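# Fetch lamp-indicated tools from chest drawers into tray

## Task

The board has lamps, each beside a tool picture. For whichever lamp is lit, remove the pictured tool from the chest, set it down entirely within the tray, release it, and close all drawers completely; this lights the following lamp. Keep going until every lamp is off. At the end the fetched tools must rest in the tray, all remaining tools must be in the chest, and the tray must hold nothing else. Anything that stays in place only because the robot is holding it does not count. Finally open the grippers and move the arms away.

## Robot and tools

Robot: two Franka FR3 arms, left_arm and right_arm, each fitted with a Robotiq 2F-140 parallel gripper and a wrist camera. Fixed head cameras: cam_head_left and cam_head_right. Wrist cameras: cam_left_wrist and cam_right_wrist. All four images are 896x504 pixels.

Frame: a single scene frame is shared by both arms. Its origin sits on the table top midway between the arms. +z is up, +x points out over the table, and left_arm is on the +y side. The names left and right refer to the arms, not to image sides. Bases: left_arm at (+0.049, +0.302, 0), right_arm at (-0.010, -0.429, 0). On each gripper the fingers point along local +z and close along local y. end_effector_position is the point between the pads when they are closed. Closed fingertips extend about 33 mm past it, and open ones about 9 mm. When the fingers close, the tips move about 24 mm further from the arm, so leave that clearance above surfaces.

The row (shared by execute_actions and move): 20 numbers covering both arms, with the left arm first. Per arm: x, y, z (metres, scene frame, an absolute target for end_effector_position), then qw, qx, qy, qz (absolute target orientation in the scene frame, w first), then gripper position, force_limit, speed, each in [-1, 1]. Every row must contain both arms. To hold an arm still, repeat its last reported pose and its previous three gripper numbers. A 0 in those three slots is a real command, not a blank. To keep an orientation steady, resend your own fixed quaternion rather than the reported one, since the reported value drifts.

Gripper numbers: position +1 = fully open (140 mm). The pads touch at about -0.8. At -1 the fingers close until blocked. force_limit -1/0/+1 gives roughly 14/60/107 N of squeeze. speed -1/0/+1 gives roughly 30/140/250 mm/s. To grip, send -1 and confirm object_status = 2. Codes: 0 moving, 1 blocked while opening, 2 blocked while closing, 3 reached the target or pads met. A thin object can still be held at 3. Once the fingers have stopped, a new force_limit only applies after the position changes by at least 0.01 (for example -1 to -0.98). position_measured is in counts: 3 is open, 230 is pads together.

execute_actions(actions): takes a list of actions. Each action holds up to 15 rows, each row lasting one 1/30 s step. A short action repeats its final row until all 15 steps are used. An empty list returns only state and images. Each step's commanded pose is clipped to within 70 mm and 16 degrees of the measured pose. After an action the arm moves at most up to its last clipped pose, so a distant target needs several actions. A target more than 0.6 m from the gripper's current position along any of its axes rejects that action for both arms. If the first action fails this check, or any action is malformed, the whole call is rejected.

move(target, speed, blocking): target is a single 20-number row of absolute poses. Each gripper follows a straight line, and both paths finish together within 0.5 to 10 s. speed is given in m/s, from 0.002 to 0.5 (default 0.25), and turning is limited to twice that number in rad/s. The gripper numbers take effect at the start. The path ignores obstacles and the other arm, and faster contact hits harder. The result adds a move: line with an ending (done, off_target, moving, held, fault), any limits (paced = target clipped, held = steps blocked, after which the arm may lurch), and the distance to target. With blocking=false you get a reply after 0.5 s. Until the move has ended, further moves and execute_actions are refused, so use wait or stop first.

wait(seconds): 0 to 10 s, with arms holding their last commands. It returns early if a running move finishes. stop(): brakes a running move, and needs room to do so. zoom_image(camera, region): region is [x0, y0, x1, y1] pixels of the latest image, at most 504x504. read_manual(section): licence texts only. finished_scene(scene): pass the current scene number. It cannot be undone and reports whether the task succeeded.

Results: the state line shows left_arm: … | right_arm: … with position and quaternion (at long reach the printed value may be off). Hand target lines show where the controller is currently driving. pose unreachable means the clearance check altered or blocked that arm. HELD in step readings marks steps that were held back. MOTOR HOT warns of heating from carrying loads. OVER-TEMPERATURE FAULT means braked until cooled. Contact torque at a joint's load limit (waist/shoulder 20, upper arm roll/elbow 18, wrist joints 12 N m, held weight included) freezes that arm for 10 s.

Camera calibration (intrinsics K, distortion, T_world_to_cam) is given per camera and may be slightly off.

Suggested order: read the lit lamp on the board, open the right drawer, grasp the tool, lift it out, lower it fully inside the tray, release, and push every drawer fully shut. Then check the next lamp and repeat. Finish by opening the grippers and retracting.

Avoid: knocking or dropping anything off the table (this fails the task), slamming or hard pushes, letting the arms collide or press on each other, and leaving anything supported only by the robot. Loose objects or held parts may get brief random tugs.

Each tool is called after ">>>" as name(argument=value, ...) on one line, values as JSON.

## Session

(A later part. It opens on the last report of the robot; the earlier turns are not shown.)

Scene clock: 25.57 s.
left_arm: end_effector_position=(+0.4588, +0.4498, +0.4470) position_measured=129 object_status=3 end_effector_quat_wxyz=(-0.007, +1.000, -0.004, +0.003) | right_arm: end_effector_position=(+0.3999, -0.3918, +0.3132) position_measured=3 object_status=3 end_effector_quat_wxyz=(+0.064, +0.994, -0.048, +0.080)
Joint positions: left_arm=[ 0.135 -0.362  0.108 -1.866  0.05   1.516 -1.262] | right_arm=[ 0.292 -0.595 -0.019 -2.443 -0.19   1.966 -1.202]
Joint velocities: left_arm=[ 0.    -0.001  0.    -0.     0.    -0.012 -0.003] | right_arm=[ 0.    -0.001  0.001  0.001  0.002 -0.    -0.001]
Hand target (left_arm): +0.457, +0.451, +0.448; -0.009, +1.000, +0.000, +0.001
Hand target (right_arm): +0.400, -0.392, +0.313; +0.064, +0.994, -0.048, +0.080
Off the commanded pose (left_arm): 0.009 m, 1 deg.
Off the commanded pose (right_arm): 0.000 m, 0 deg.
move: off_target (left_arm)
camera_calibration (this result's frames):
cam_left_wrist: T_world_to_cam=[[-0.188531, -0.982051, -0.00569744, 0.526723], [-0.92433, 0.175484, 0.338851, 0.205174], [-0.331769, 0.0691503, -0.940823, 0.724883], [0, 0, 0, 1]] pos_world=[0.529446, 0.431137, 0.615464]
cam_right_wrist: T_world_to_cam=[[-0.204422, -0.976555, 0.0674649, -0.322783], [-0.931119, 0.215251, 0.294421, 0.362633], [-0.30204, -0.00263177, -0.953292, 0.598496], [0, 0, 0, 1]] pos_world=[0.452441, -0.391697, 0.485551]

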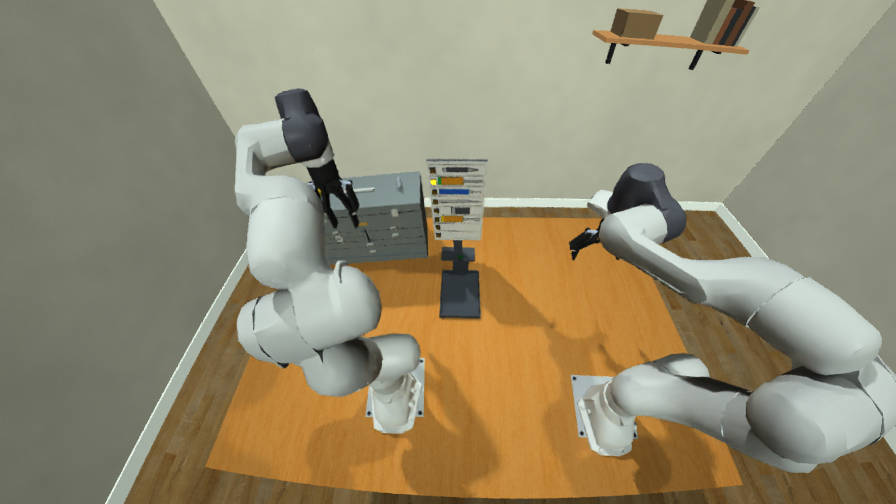

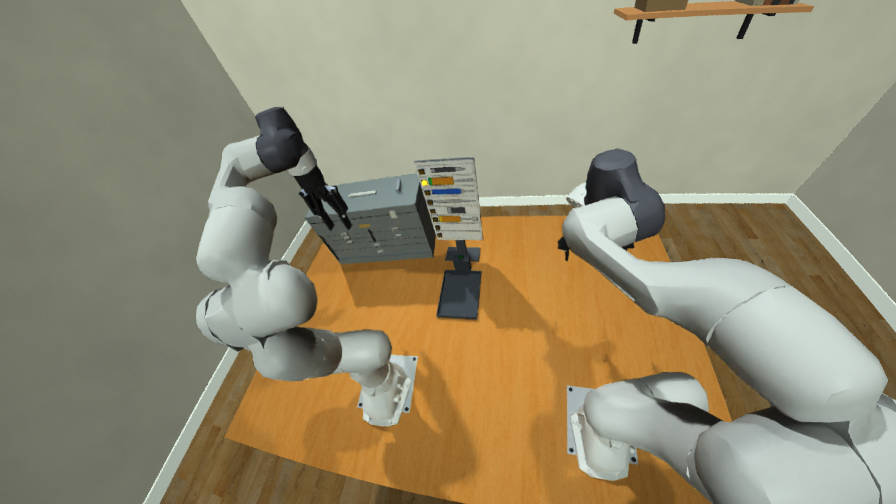

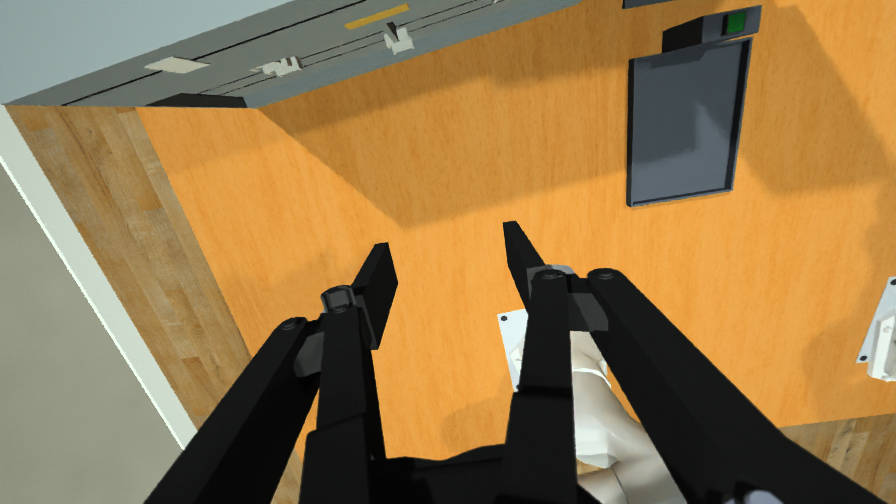

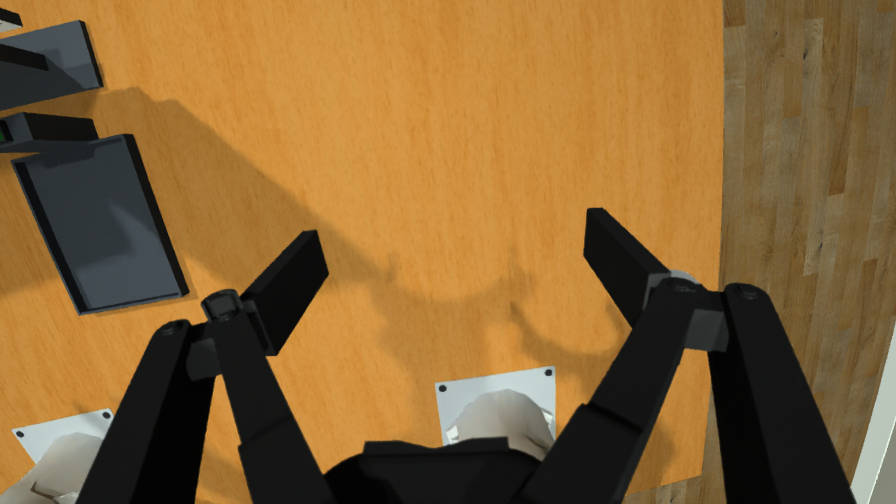

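>>> move(target=[0.57,0.476,0.18,-0.025,0.922,0.06,0.382,0,0.5,0.5, 0.4,-0.392,0.313,0.064,0.994,-0.048,0.08,1,0,0])

>>> move(target=[0.613,0.482,0.138,-0.025,0.922,0.06,0.382,0,0.5,0.5, 0.4,-0.392,0.313,0.064,0.994,-0.048,0.08,1,0,0], speed=0.08)

Scene clock: 28.57 s.
left_arm: end_effector_position=(+0.5693, +0.4733, +0.1802) position_measured=129 object_status=3 end_effector_quat_wxyz=(-0.017, +0.923, +0.068, +0.378) | right_arm: end_effector_position=(+0.3999, -0.3918, +0.3132) position_measured=3 object_status=3 end_effector_quat_wxyz=(+0.064, +0.994, -0.048, +0.080)
Joint positions: left_arm=[-0.657 -0.338  0.966 -2.867 -0.161  3.426 -1.093] | right_arm=[ 0.292 -0.595 -0.019 -2.443 -0.19   1.966 -1.202]
Joint velocities: left_arm=[-0.011 -0.002  0.019 -0.002  0.023  0.02   0.006] | right_arm=[ 0.001 -0.001 -0.    -0.     0.    -0.001  0.002]
Hand target (left_arm): +0.570, +0.472, +0.181; -0.019, +0.923, +0.062, +0.380
Hand target (right_arm): +0.400, -0.392, +0.313; +0.064, +0.994, -0.048, +0.080
Off the commanded pose (left_arm): 0.003 m, 1 deg.
Off the commanded pose (right_arm): 0.000 m, 0 deg.
move: done
camera_calibration (this result's frames):
cam_left_wrist: T_world_to_cam=[[0.0027016, -0.994886, -0.100972, 0.483557], [-0.913056, 0.0387253, -0.405991, 0.586093], [0.407825, 0.0932903, -0.908282, 0.0705543], [0, 0, 0, 1]] pos_world=[0.505055, 0.451805, 0.350858]
cam_right_wrist: T_world_to_cam=[[-0.204422, -0.976555, 0.0674649, -0.322783], [-0.931119, 0.215251, 0.294421, 0.362633], [-0.30204, -0.00263182, -0.953292, 0.598496], [0, 0, 0, 1]] pos_world=[0.452441, -0.391697, 0.485551]

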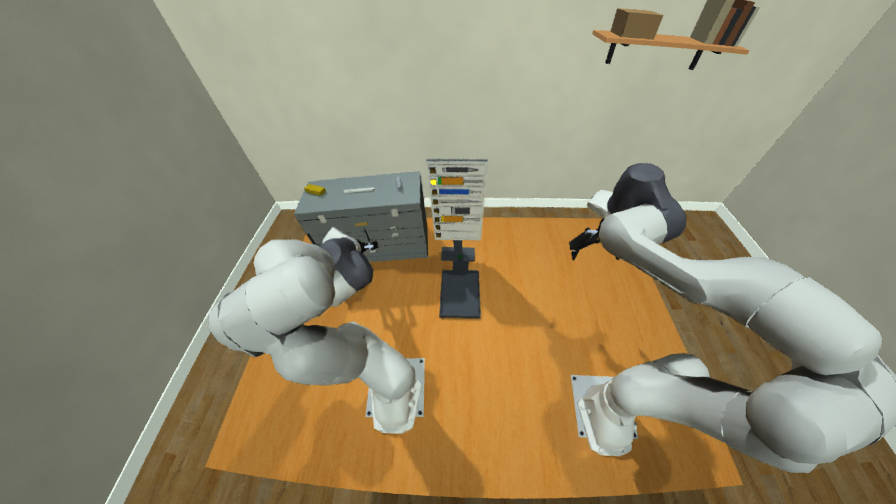

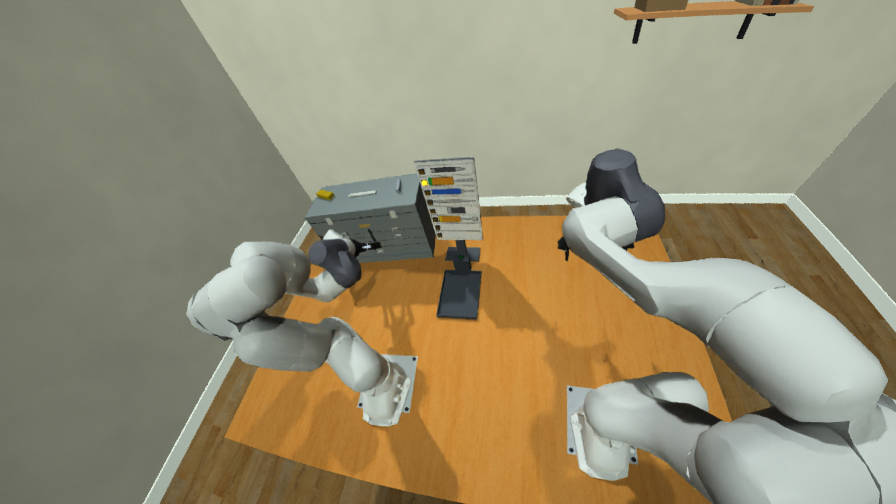

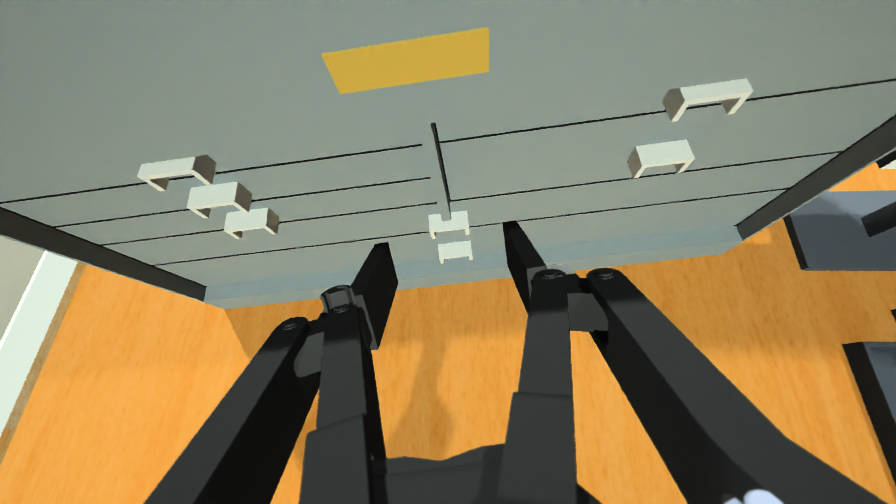

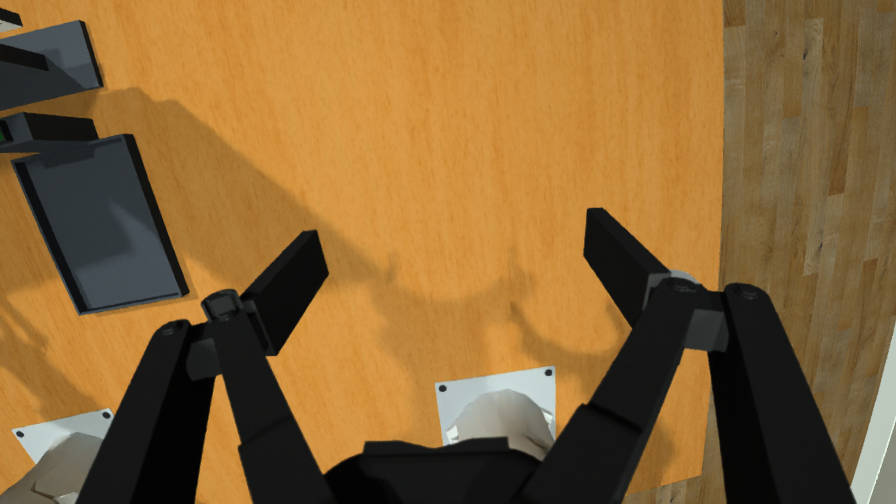

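Scene clock: 30.10 s.
left_arm: end_effector_position=(+0.6037, +0.4774, +0.1237) position_measured=129 object_status=3 end_effector_quat_wxyz=(-0.018, +0.928, +0.064, +0.366) | right_arm: end_effector_position=(+0.3999, -0.3918, +0.3132) position_measured=3 object_status=3 end_effector_quat_wxyz=(+0.064, +0.994, -0.048, +0.080)
Joint positions: left_arm=[-1.528 -0.304  1.821 -2.747 -0.129  3.55  -1.092] | right_arm=[ 0.292 -0.595 -0.019 -2.443 -0.19   1.966 -1.202]
Joint velocities: left_arm=[-0.009 -0.006  0.009 -0.006  0.     0.02   0.025] | right_arm=[ 0.001  0.002  0.001 -0.001  0.001  0.001  0.001]
Hand target (left_arm): +0.612, +0.480, +0.133; -0.023, +0.924, +0.061, +0.378
Hand target (right_arm): +0.400, -0.392, +0.313; +0.064, +0.994, -0.048, +0.080
Off the commanded pose (left_arm): 0.018 m, 2 deg.
Off the commanded pose (right_arm): 0.000 m, 0 deg.
move: off_target (left_arm)
camera_calibration (this result's frames):
cam_left_wrist: T_world_to_cam=[[-0.00870911, -0.994511, -0.104269, 0.488914], [-0.923049, 0.0480987, -0.381664, 0.592981], [0.384584, 0.0929215, -0.918401, 0.0202364], [0, 0, 0, 1]] pos_world=[0.543825, 0.455829, 0.295883]
cam_right_wrist: T_world_to_cam=[[-0.204422, -0.976555, 0.0674649, -0.322783], [-0.93112, 0.21525, 0.294421, 0.362633], [-0.30204, -0.00263194, -0.953292, 0.598496], [0, 0, 0, 1]] pos_world=[0.452441, -0.391697, 0.485551]

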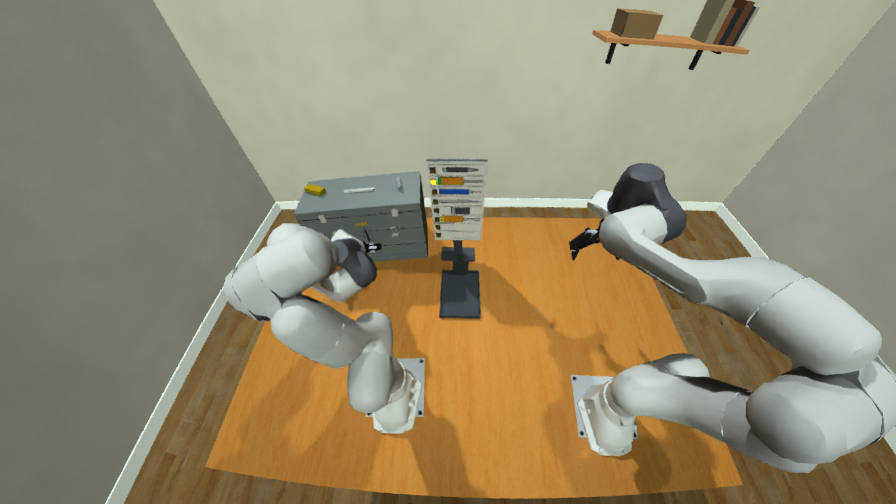

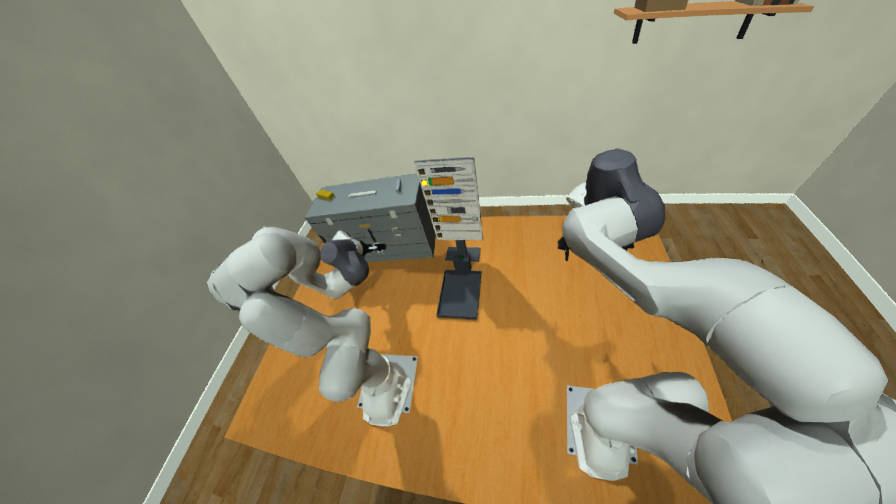

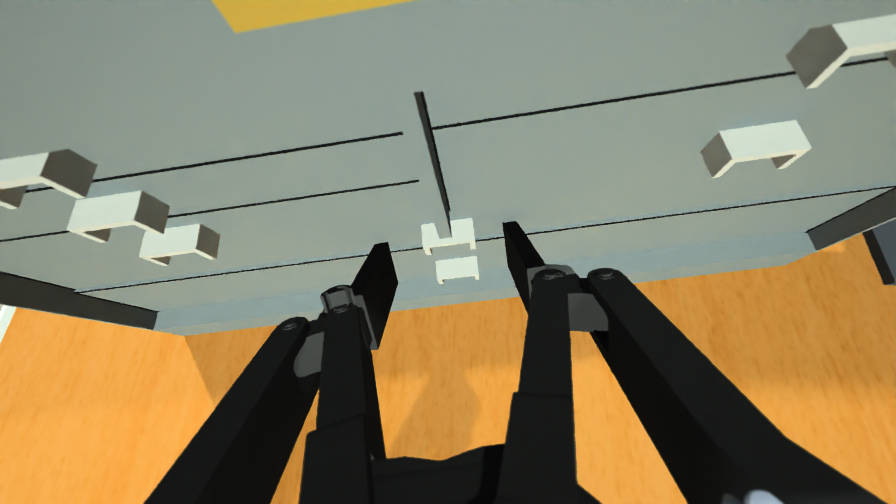

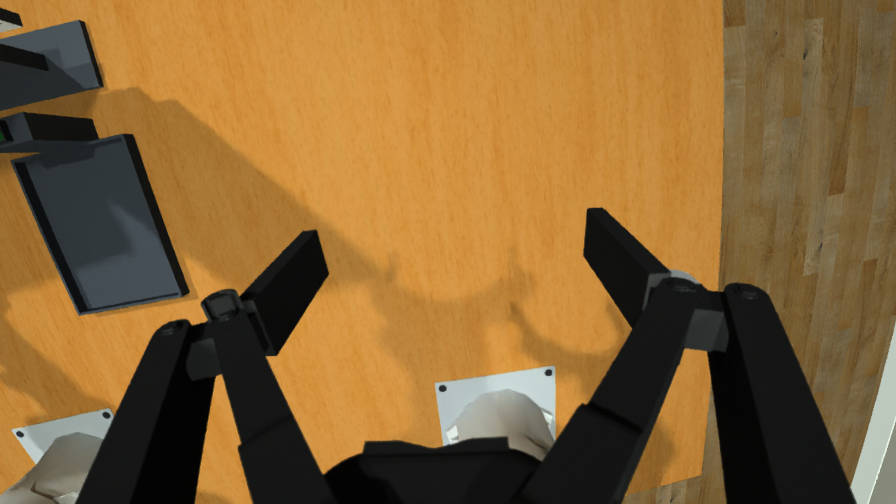

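>>> move(target=[0.613,0.482,0.135,-0.025,0.922,0.06,0.382,-1,0.6,0.5, 0.4,-0.392,0.313,0.064,0.994,-0.048,0.08,1,0,0], speed=0.05)

Scene clock: 31.00 s.
left_arm: end_effector_position=(+0.6017, +0.4751, +0.1207) position_measured=197 object_status=2 end_effector_quat_wxyz=(-0.016, +0.929, +0.061, +0.364) | right_arm: end_effector_position=(+0.3999, -0.3918, +0.3132) position_measured=3 object_status=3 end_effector_quat_wxyz=(+0.064, +0.994, -0.048, +0.080)
Joint positions: left_arm=[-1.53  -0.31   1.823 -2.752 -0.129  3.553 -1.083] | right_arm=[ 0.292 -0.595 -0.019 -2.443 -0.19   1.966 -1.202]
Joint velocities: left_arm=[-0.    -0.004  0.002 -0.001 -0.     0.001  0.006] | right_arm=[ 0.001  0.001  0.001 -0.     0.    -0.     0.   ]
Hand target (left_arm): +0.613, +0.482, +0.135; -0.025, +0.922, +0.060, +0.382
Hand target (right_arm): +0.400, -0.392, +0.313; +0.064, +0.994, -0.048, +0.080
Off the commanded pose (left_arm): 0.019 m, 2 deg.
Off the commanded pose (right_arm): 0.000 m, 0 deg.
move: off_target (left_arm)
camera_calibration (this result's frames):
cam_left_wrist: T_world_to_cam=[[-0.0153765, -0.994591, -0.102721, 0.490129], [-0.923959, 0.0534011, -0.378745, 0.587763], [0.382182, 0.089086, -0.919783, 0.0220087], [0, 0, 0, 1]] pos_world=[0.542194, 0.45413, 0.293202]
cam_right_wrist: T_world_to_cam=[[-0.204422, -0.976555, 0.067465, -0.322783], [-0.931119, 0.21525, 0.294421, 0.362633], [-0.30204, -0.00263197, -0.953292, 0.598496], [0, 0, 0, 1]] pos_world=[0.452441, -0.391697, 0.485551]

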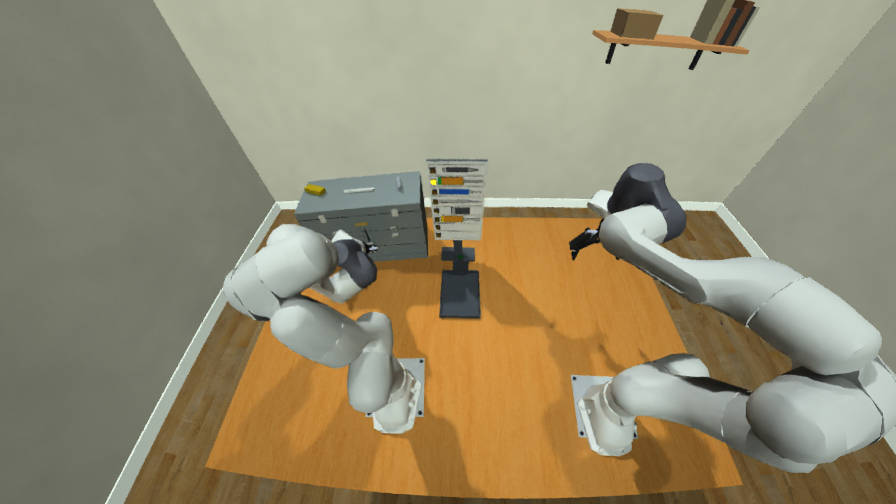

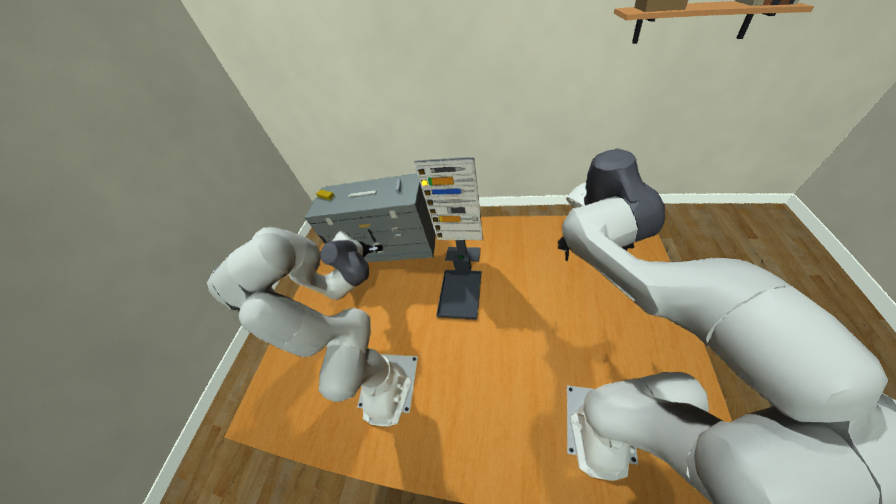

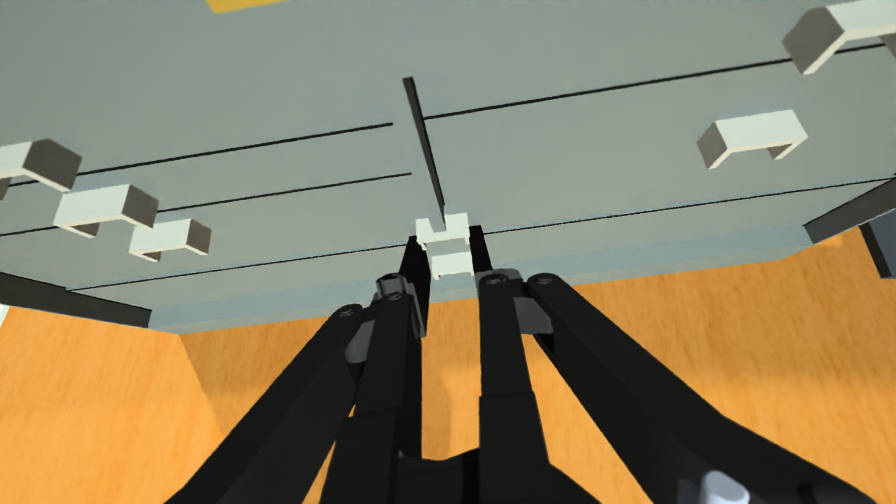

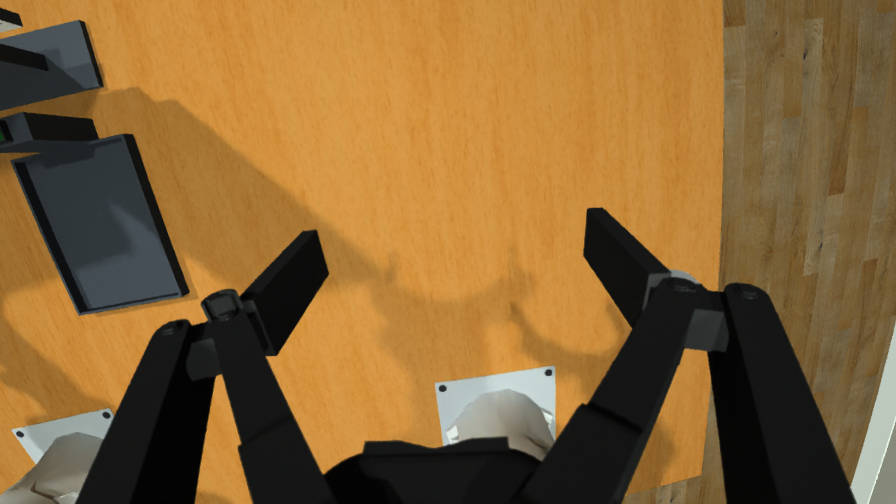

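>>> move(target=[0.496,0.461,0.128,-0.0085,0.989,0.064,0.131,-1,0.6,0.5, 0.4,-0.392,0.313,0.064,0.994,-0.048,0.08,1,0,0], speed=0.06)

Scene clock: 35.50 s.
left_arm: end_effector_position=(+0.5034, +0.4678, +0.1351) position_measured=197 object_status=2 end_effector_quat_wxyz=(-0.016, +0.988, +0.061, +0.144) | right_arm: end_effector_position=(+0.3999, -0.3918, +0.3132) position_measured=3 object_status=3 end_effector_quat_wxyz=(+0.064, +0.994, -0.048, +0.080)
Joint positions: left_arm=[-0.081 -0.271  0.416 -2.702  0.109  2.735 -1.389] | right_arm=[ 0.292 -0.595 -0.019 -2.443 -0.19   1.966 -1.202]
Joint velocities: left_arm=[ 0.013 -0.003 -0.013  0.005  0.    -0.022 -0.012] | right_arm=[-0.001  0.     0.001  0.    -0.001  0.    -0.001]
Hand target (left_arm): +0.500, +0.465, +0.133; -0.014, +0.988, +0.062, +0.137
Hand target (right_arm): +0.400, -0.392, +0.313; +0.064, +0.994, -0.048, +0.080
Off the commanded pose (left_arm): 0.012 m, 2 deg.
Off the commanded pose (right_arm): 0.000 m, 0 deg.
move: off_target (left_arm)
camera_calibration (this result's frames):
cam_left_wrist: T_world_to_cam=[[-0.0528971, -0.997002, -0.0564663, 0.496642], [-0.996673, 0.0491989, 0.0649871, 0.481476], [-0.0620142, 0.0597161, -0.996287, 0.321127], [0, 0, 0, 1]] pos_world=[0.526059, 0.452288, 0.316689]
cam_right_wrist: T_world_to_cam=[[-0.204422, -0.976555, 0.0674648, -0.322783], [-0.931119, 0.215251, 0.294421, 0.362633], [-0.30204, -0.00263167, -0.953292, 0.598496], [0, 0, 0, 1]] pos_world=[0.452441, -0.391697, 0.485551]

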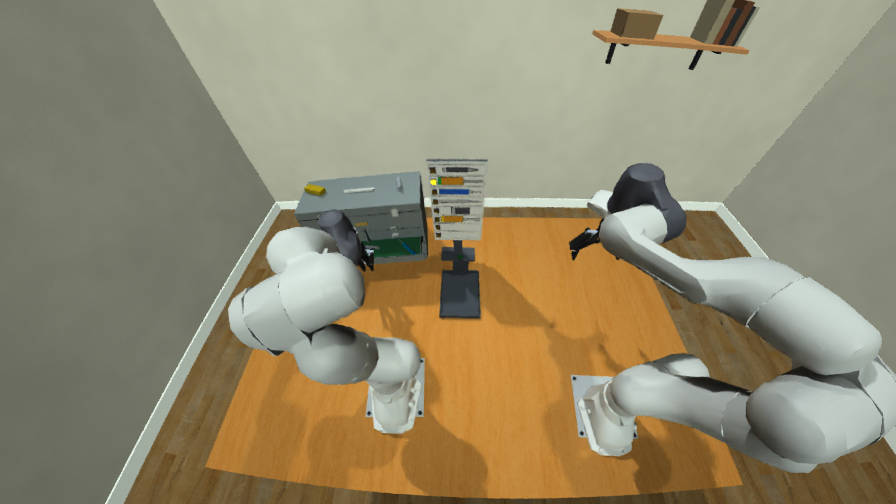

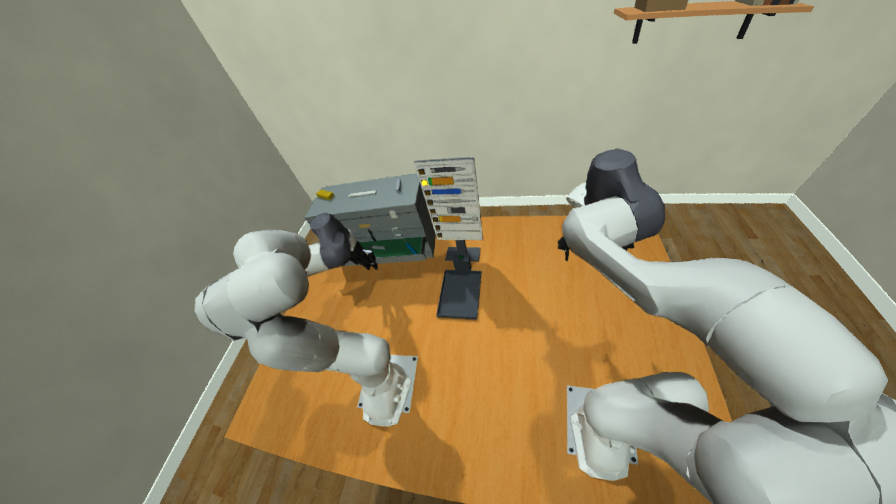

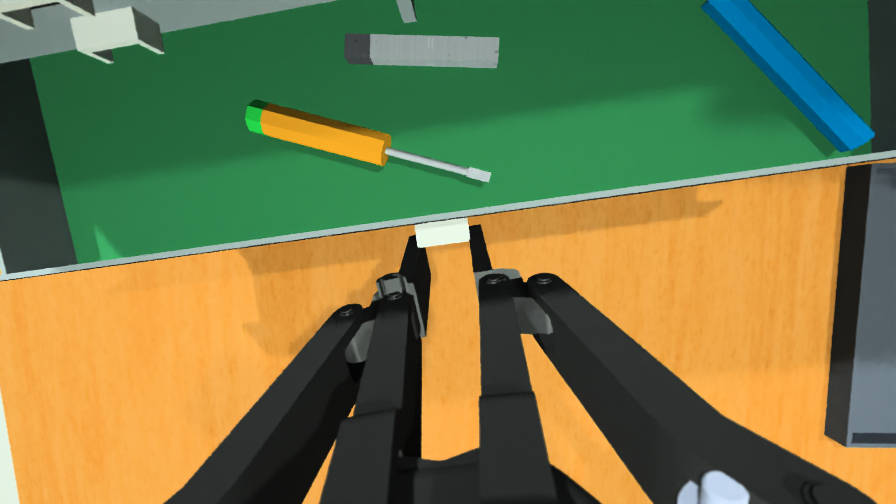

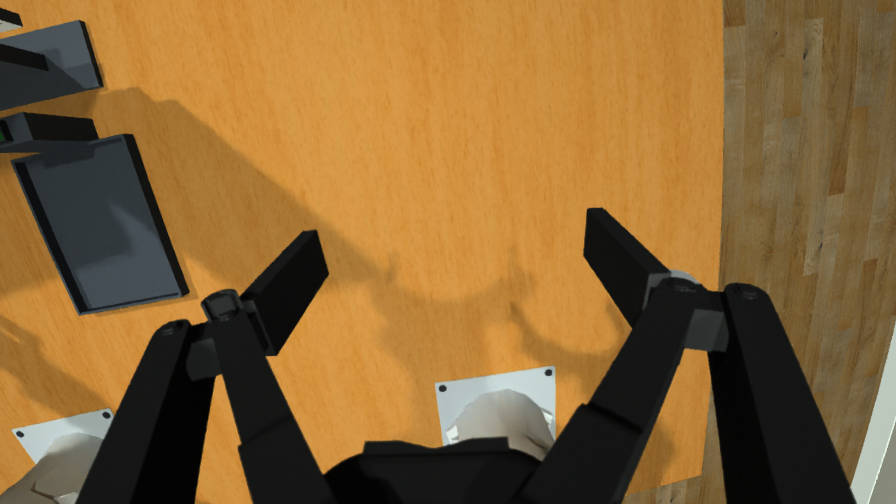

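>>> move(target=[0.43,0.456,0.13,0,0.998,0.065,0,-1,0.6,0.5, 0.4,-0.392,0.313,0.064,0.994,-0.048,0.08,1,0,0], speed=0.06)

>>> move(target=[0.41,0.456,0.16,0,0.998,0.065,0,0,0.6,0.5, 0.4,-0.392,0.313,0.064,0.994,-0.048,0.08,1,0,0], speed=0.06)

>>> move(target=[0.5,0.5,0.32,0,0.998,0.065,0,0,0.6,0.5, 0.4,-0.392,0.313,0.064,0.994,-0.048,0.08,1,0,0])

Scene clock: 38.47 s.
left_arm: end_effector_position=(+0.4434, +0.4627, +0.1369) position_measured=197 object_status=2 end_effector_quat_wxyz=(-0.004, +0.997, +0.069, +0.020) | right_arm: end_effector_position=(+0.3999, -0.3918, +0.3132) position_measured=3 object_status=3 end_effector_quat_wxyz=(+0.064, +0.994, -0.048, +0.080)
Joint positions: left_arm=[-0.047 -0.301  0.381 -2.618  0.151  2.373 -1.432] | right_arm=[ 0.292 -0.595 -0.019 -2.443 -0.19   1.966 -1.202]
Joint velocities: left_arm=[ 0.    -0.002 -0.001  0.002  0.003 -0.016 -0.005] | right_arm=[-0.001  0.001 -0.001  0.    -0.001  0.     0.   ]
Hand target (left_arm): +0.431, +0.458, +0.128; -0.001, +0.998, +0.065, +0.000
Hand target (right_arm): +0.400, -0.392, +0.313; +0.064, +0.994, -0.048, +0.080
Off the commanded pose (left_arm): 0.017 m, 2 deg.
Off the commanded pose (right_arm): 0.000 m, 0 deg.
move: off_target (left_arm)
camera_calibration (this result's frames):
cam_left_wrist: T_world_to_cam=[[-0.0453321, -0.998968, -0.00266289, 0.478695], [-0.951278, 0.0423539, 0.305411, 0.371939], [-0.304983, 0.0163781, -0.952217, 0.441208], [0, 0, 0, 1]] pos_world=[0.510078, 0.455222, 0.307806]
cam_right_wrist: T_world_to_cam=[[-0.204422, -0.976555, 0.0674648, -0.322783], [-0.931119, 0.215251, 0.294421, 0.362633], [-0.30204, -0.00263168, -0.953292, 0.598496], [0, 0, 0, 1]] pos_world=[0.452441, -0.391697, 0.485551]

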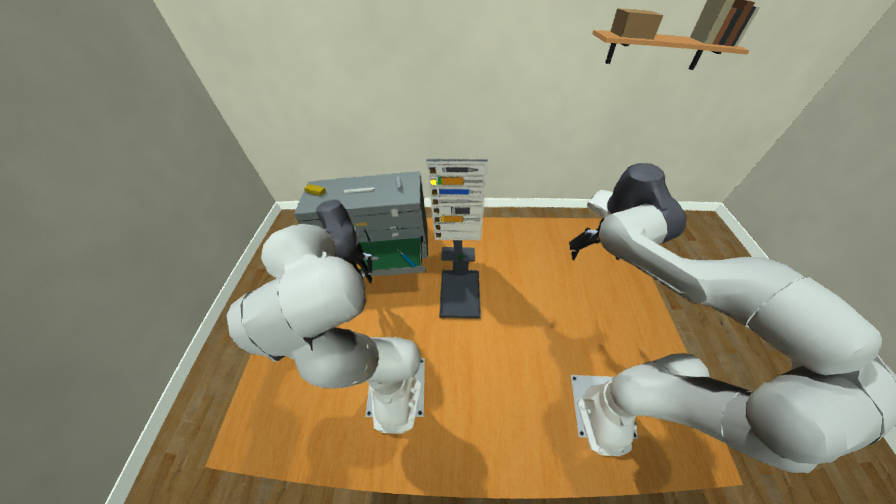

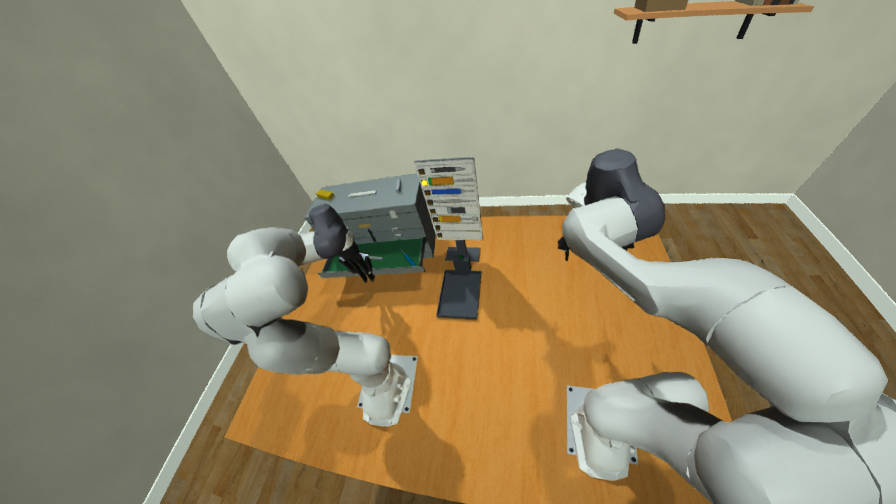

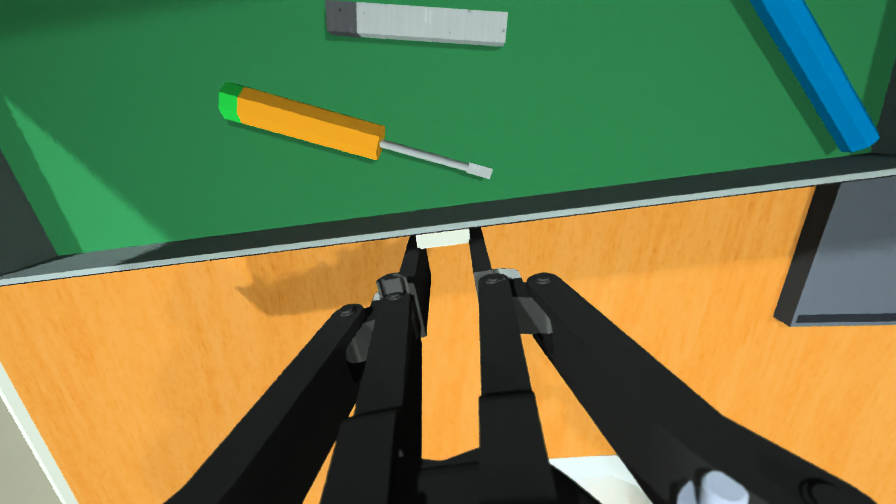

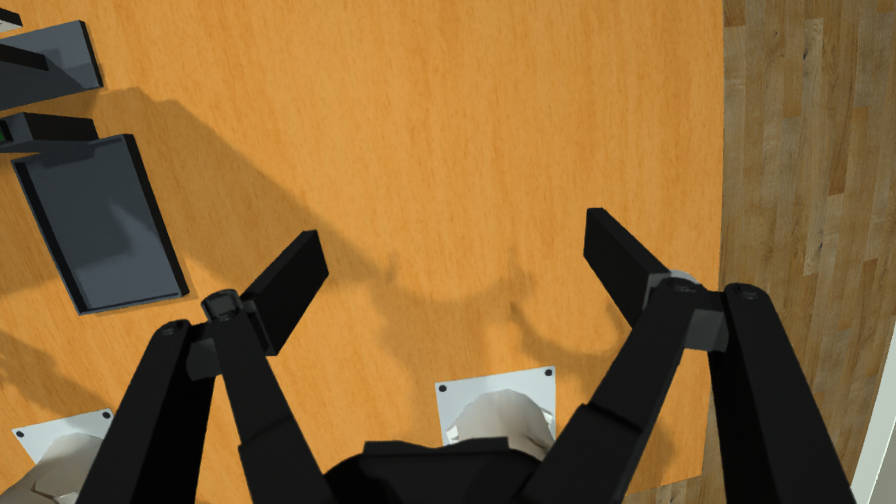

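Scene clock: 39.70 s.
left_arm: end_effector_position=(+0.4121, +0.4562, +0.1598) position_measured=129 object_status=3 end_effector_quat_wxyz=(+0.001, +0.998, +0.063, +0.002) | right_arm: end_effector_position=(+0.3999, -0.3918, +0.3132) position_measured=3 object_status=3 end_effector_quat_wxyz=(+0.064, +0.994, -0.048, +0.080)
Joint positions: left_arm=[-0.021 -0.418  0.363 -2.644  0.181  2.246 -1.436] | right_arm=[ 0.292 -0.595 -0.019 -2.443 -0.19   1.966 -1.202]
Joint velocities: left_arm=[ 0.003  0.    -0.001  0.001  0.001 -0.009 -0.   ] | right_arm=[-0.    -0.001  0.002 -0.001 -0.002 -0.    -0.001]
Hand target (left_arm): +0.410, +0.456, +0.159; -0.000, +0.998, +0.065, +0.000
Hand target (right_arm): +0.400, -0.392, +0.313; +0.064, +0.994, -0.048, +0.080
Off the commanded pose (left_arm): 0.002 m, 0 deg.
Off the commanded pose (right_arm): 0.000 m, 0 deg.
move: done
camera_calibration (this result's frames):
cam_left_wrist: T_world_to_cam=[[-0.0557825, -0.998381, 0.0110881, 0.472637], [-0.939789, 0.0562525, 0.337094, 0.319221], [-0.337172, 0.0083835, -0.941406, 0.46873], [0, 0, 0, 1]] pos_world=[0.484408, 0.449986, 0.328417]
cam_right_wrist: T_world_to_cam=[[-0.204422, -0.976555, 0.0674649, -0.322783], [-0.931119, 0.215251, 0.294421, 0.362633], [-0.30204, -0.00263177, -0.953292, 0.598496], [0, 0, 0, 1]] pos_world=[0.452441, -0.391697, 0.485551]

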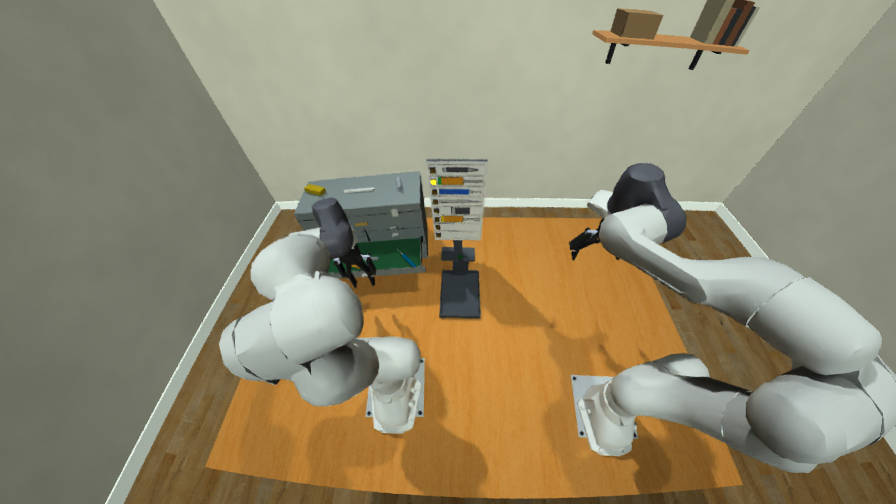

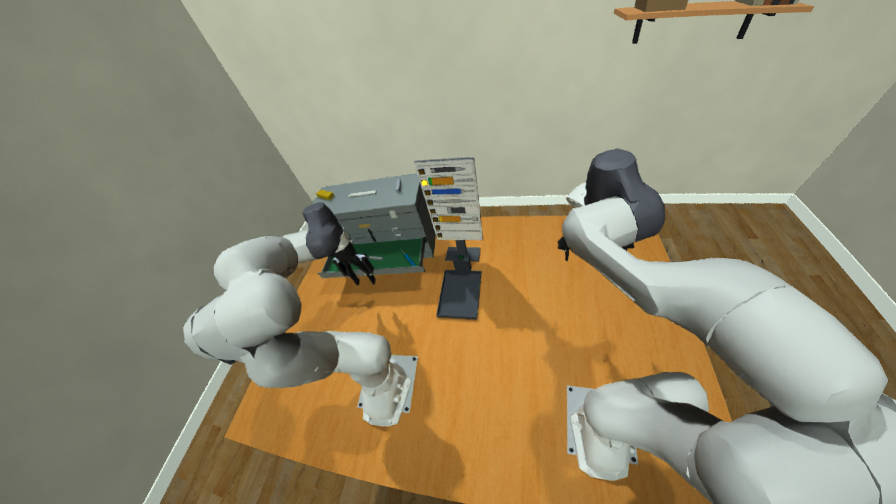

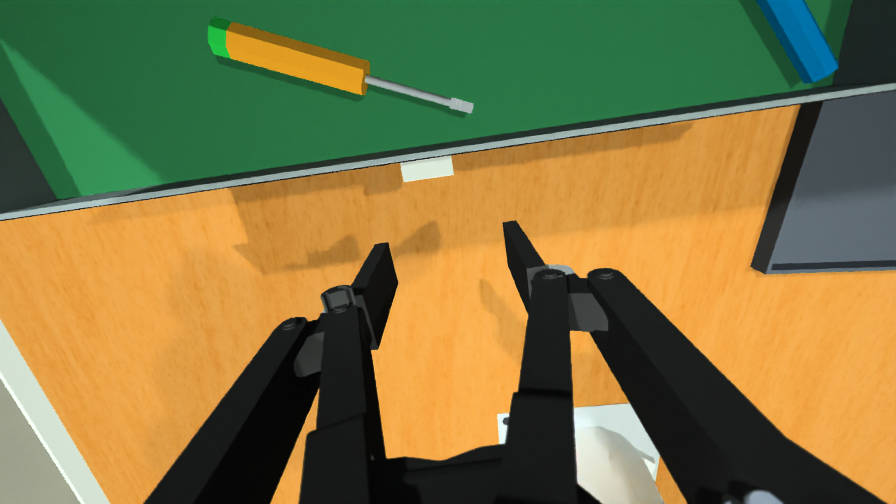

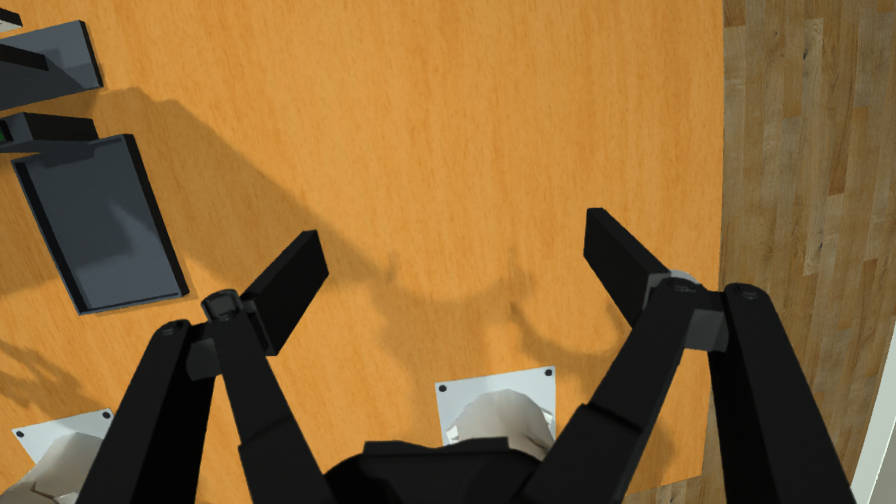

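Scene clock: 41.20 s.
left_arm: end_effector_position=(+0.4994, +0.5013, +0.3212) position_measured=129 object_status=3 end_effector_quat_wxyz=(-0.003, +0.998, +0.070, +0.001) | right_arm: end_effector_position=(+0.3999, -0.3918, +0.3132) position_measured=3 object_status=3 end_effector_quat_wxyz=(+0.064, +0.994, -0.048, +0.080)
Joint positions: left_arm=[-0.066 -0.241  0.375 -2.056  0.097  1.834 -1.373] | right_arm=[ 0.292 -0.595 -0.019 -2.443 -0.19   1.966 -1.202]
Joint velocities: left_arm=[-0.002 -0.     0.001  0.001 -0.002 -0.011  0.011] | right_arm=[ 0.001  0.001 -0.001 -0.     0.    -0.     0.   ]
Hand target (left_arm): +0.499, +0.500, +0.321; -0.001, +0.998, +0.066, -0.000
Hand target (right_arm): +0.400, -0.392, +0.313; +0.064, +0.994, -0.048, +0.080
Off the commanded pose (left_arm): 0.002 m, 1 deg.
Off the commanded pose (right_arm): 0.000 m, 0 deg.
move: done
camera_calibration (this result's frames):
cam_left_wrist: T_world_to_cam=[[-0.0434065, -0.999055, 0.00201399, 0.517792], [-0.939544, 0.041506, 0.339904, 0.350736], [-0.339666, 0.0128618, -0.940458, 0.648486], [0, 0, 0, 1]] pos_world=[0.572276, 0.494405, 0.489614]
cam_right_wrist: T_world_to_cam=[[-0.204422, -0.976555, 0.0674649, -0.322783], [-0.931119, 0.215251, 0.294421, 0.362633], [-0.30204, -0.00263177, -0.953291, 0.598496], [0, 0, 0, 1]] pos_world=[0.452441, -0.391697, 0.485551]

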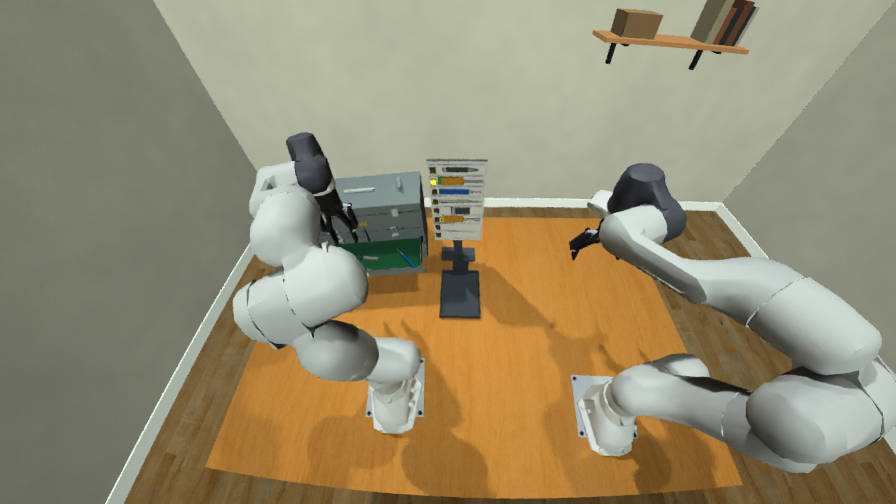

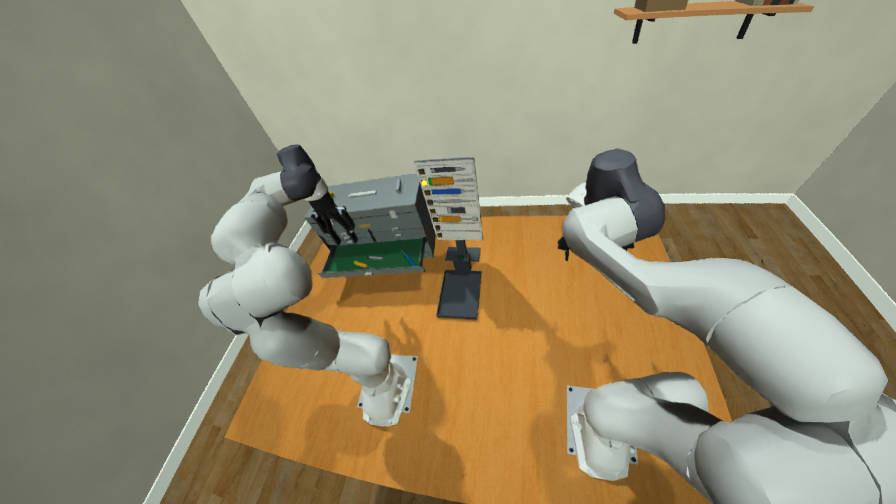

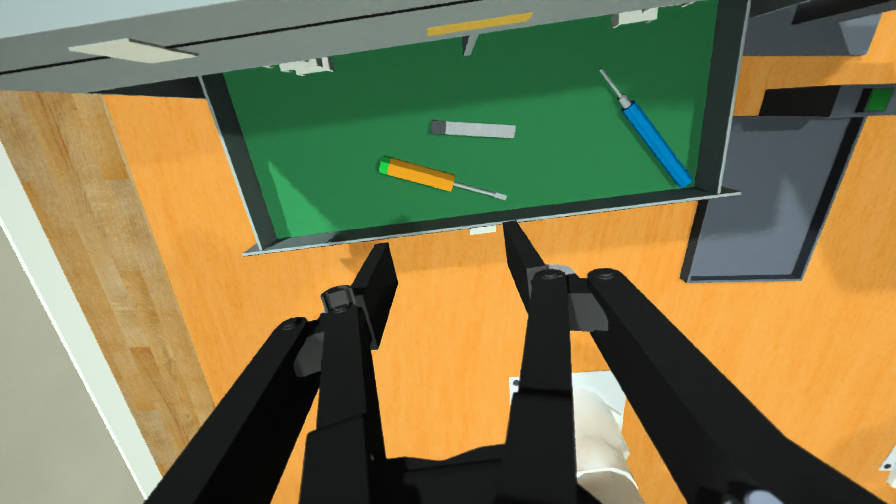

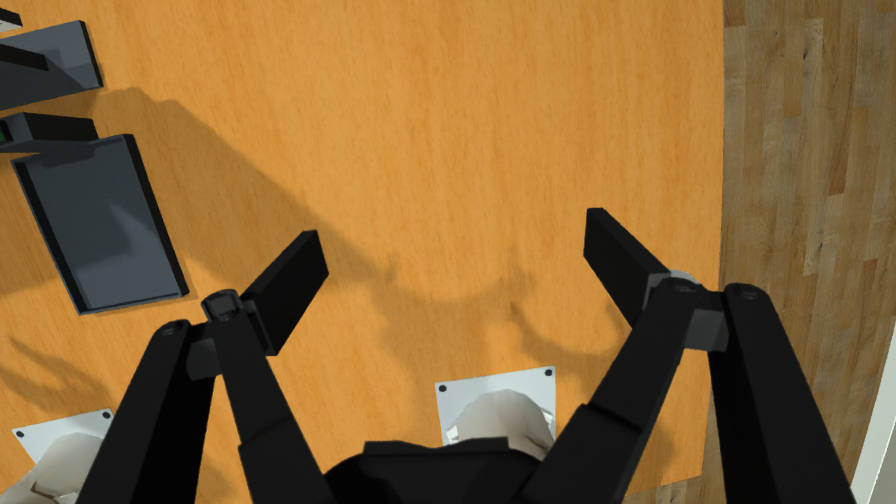

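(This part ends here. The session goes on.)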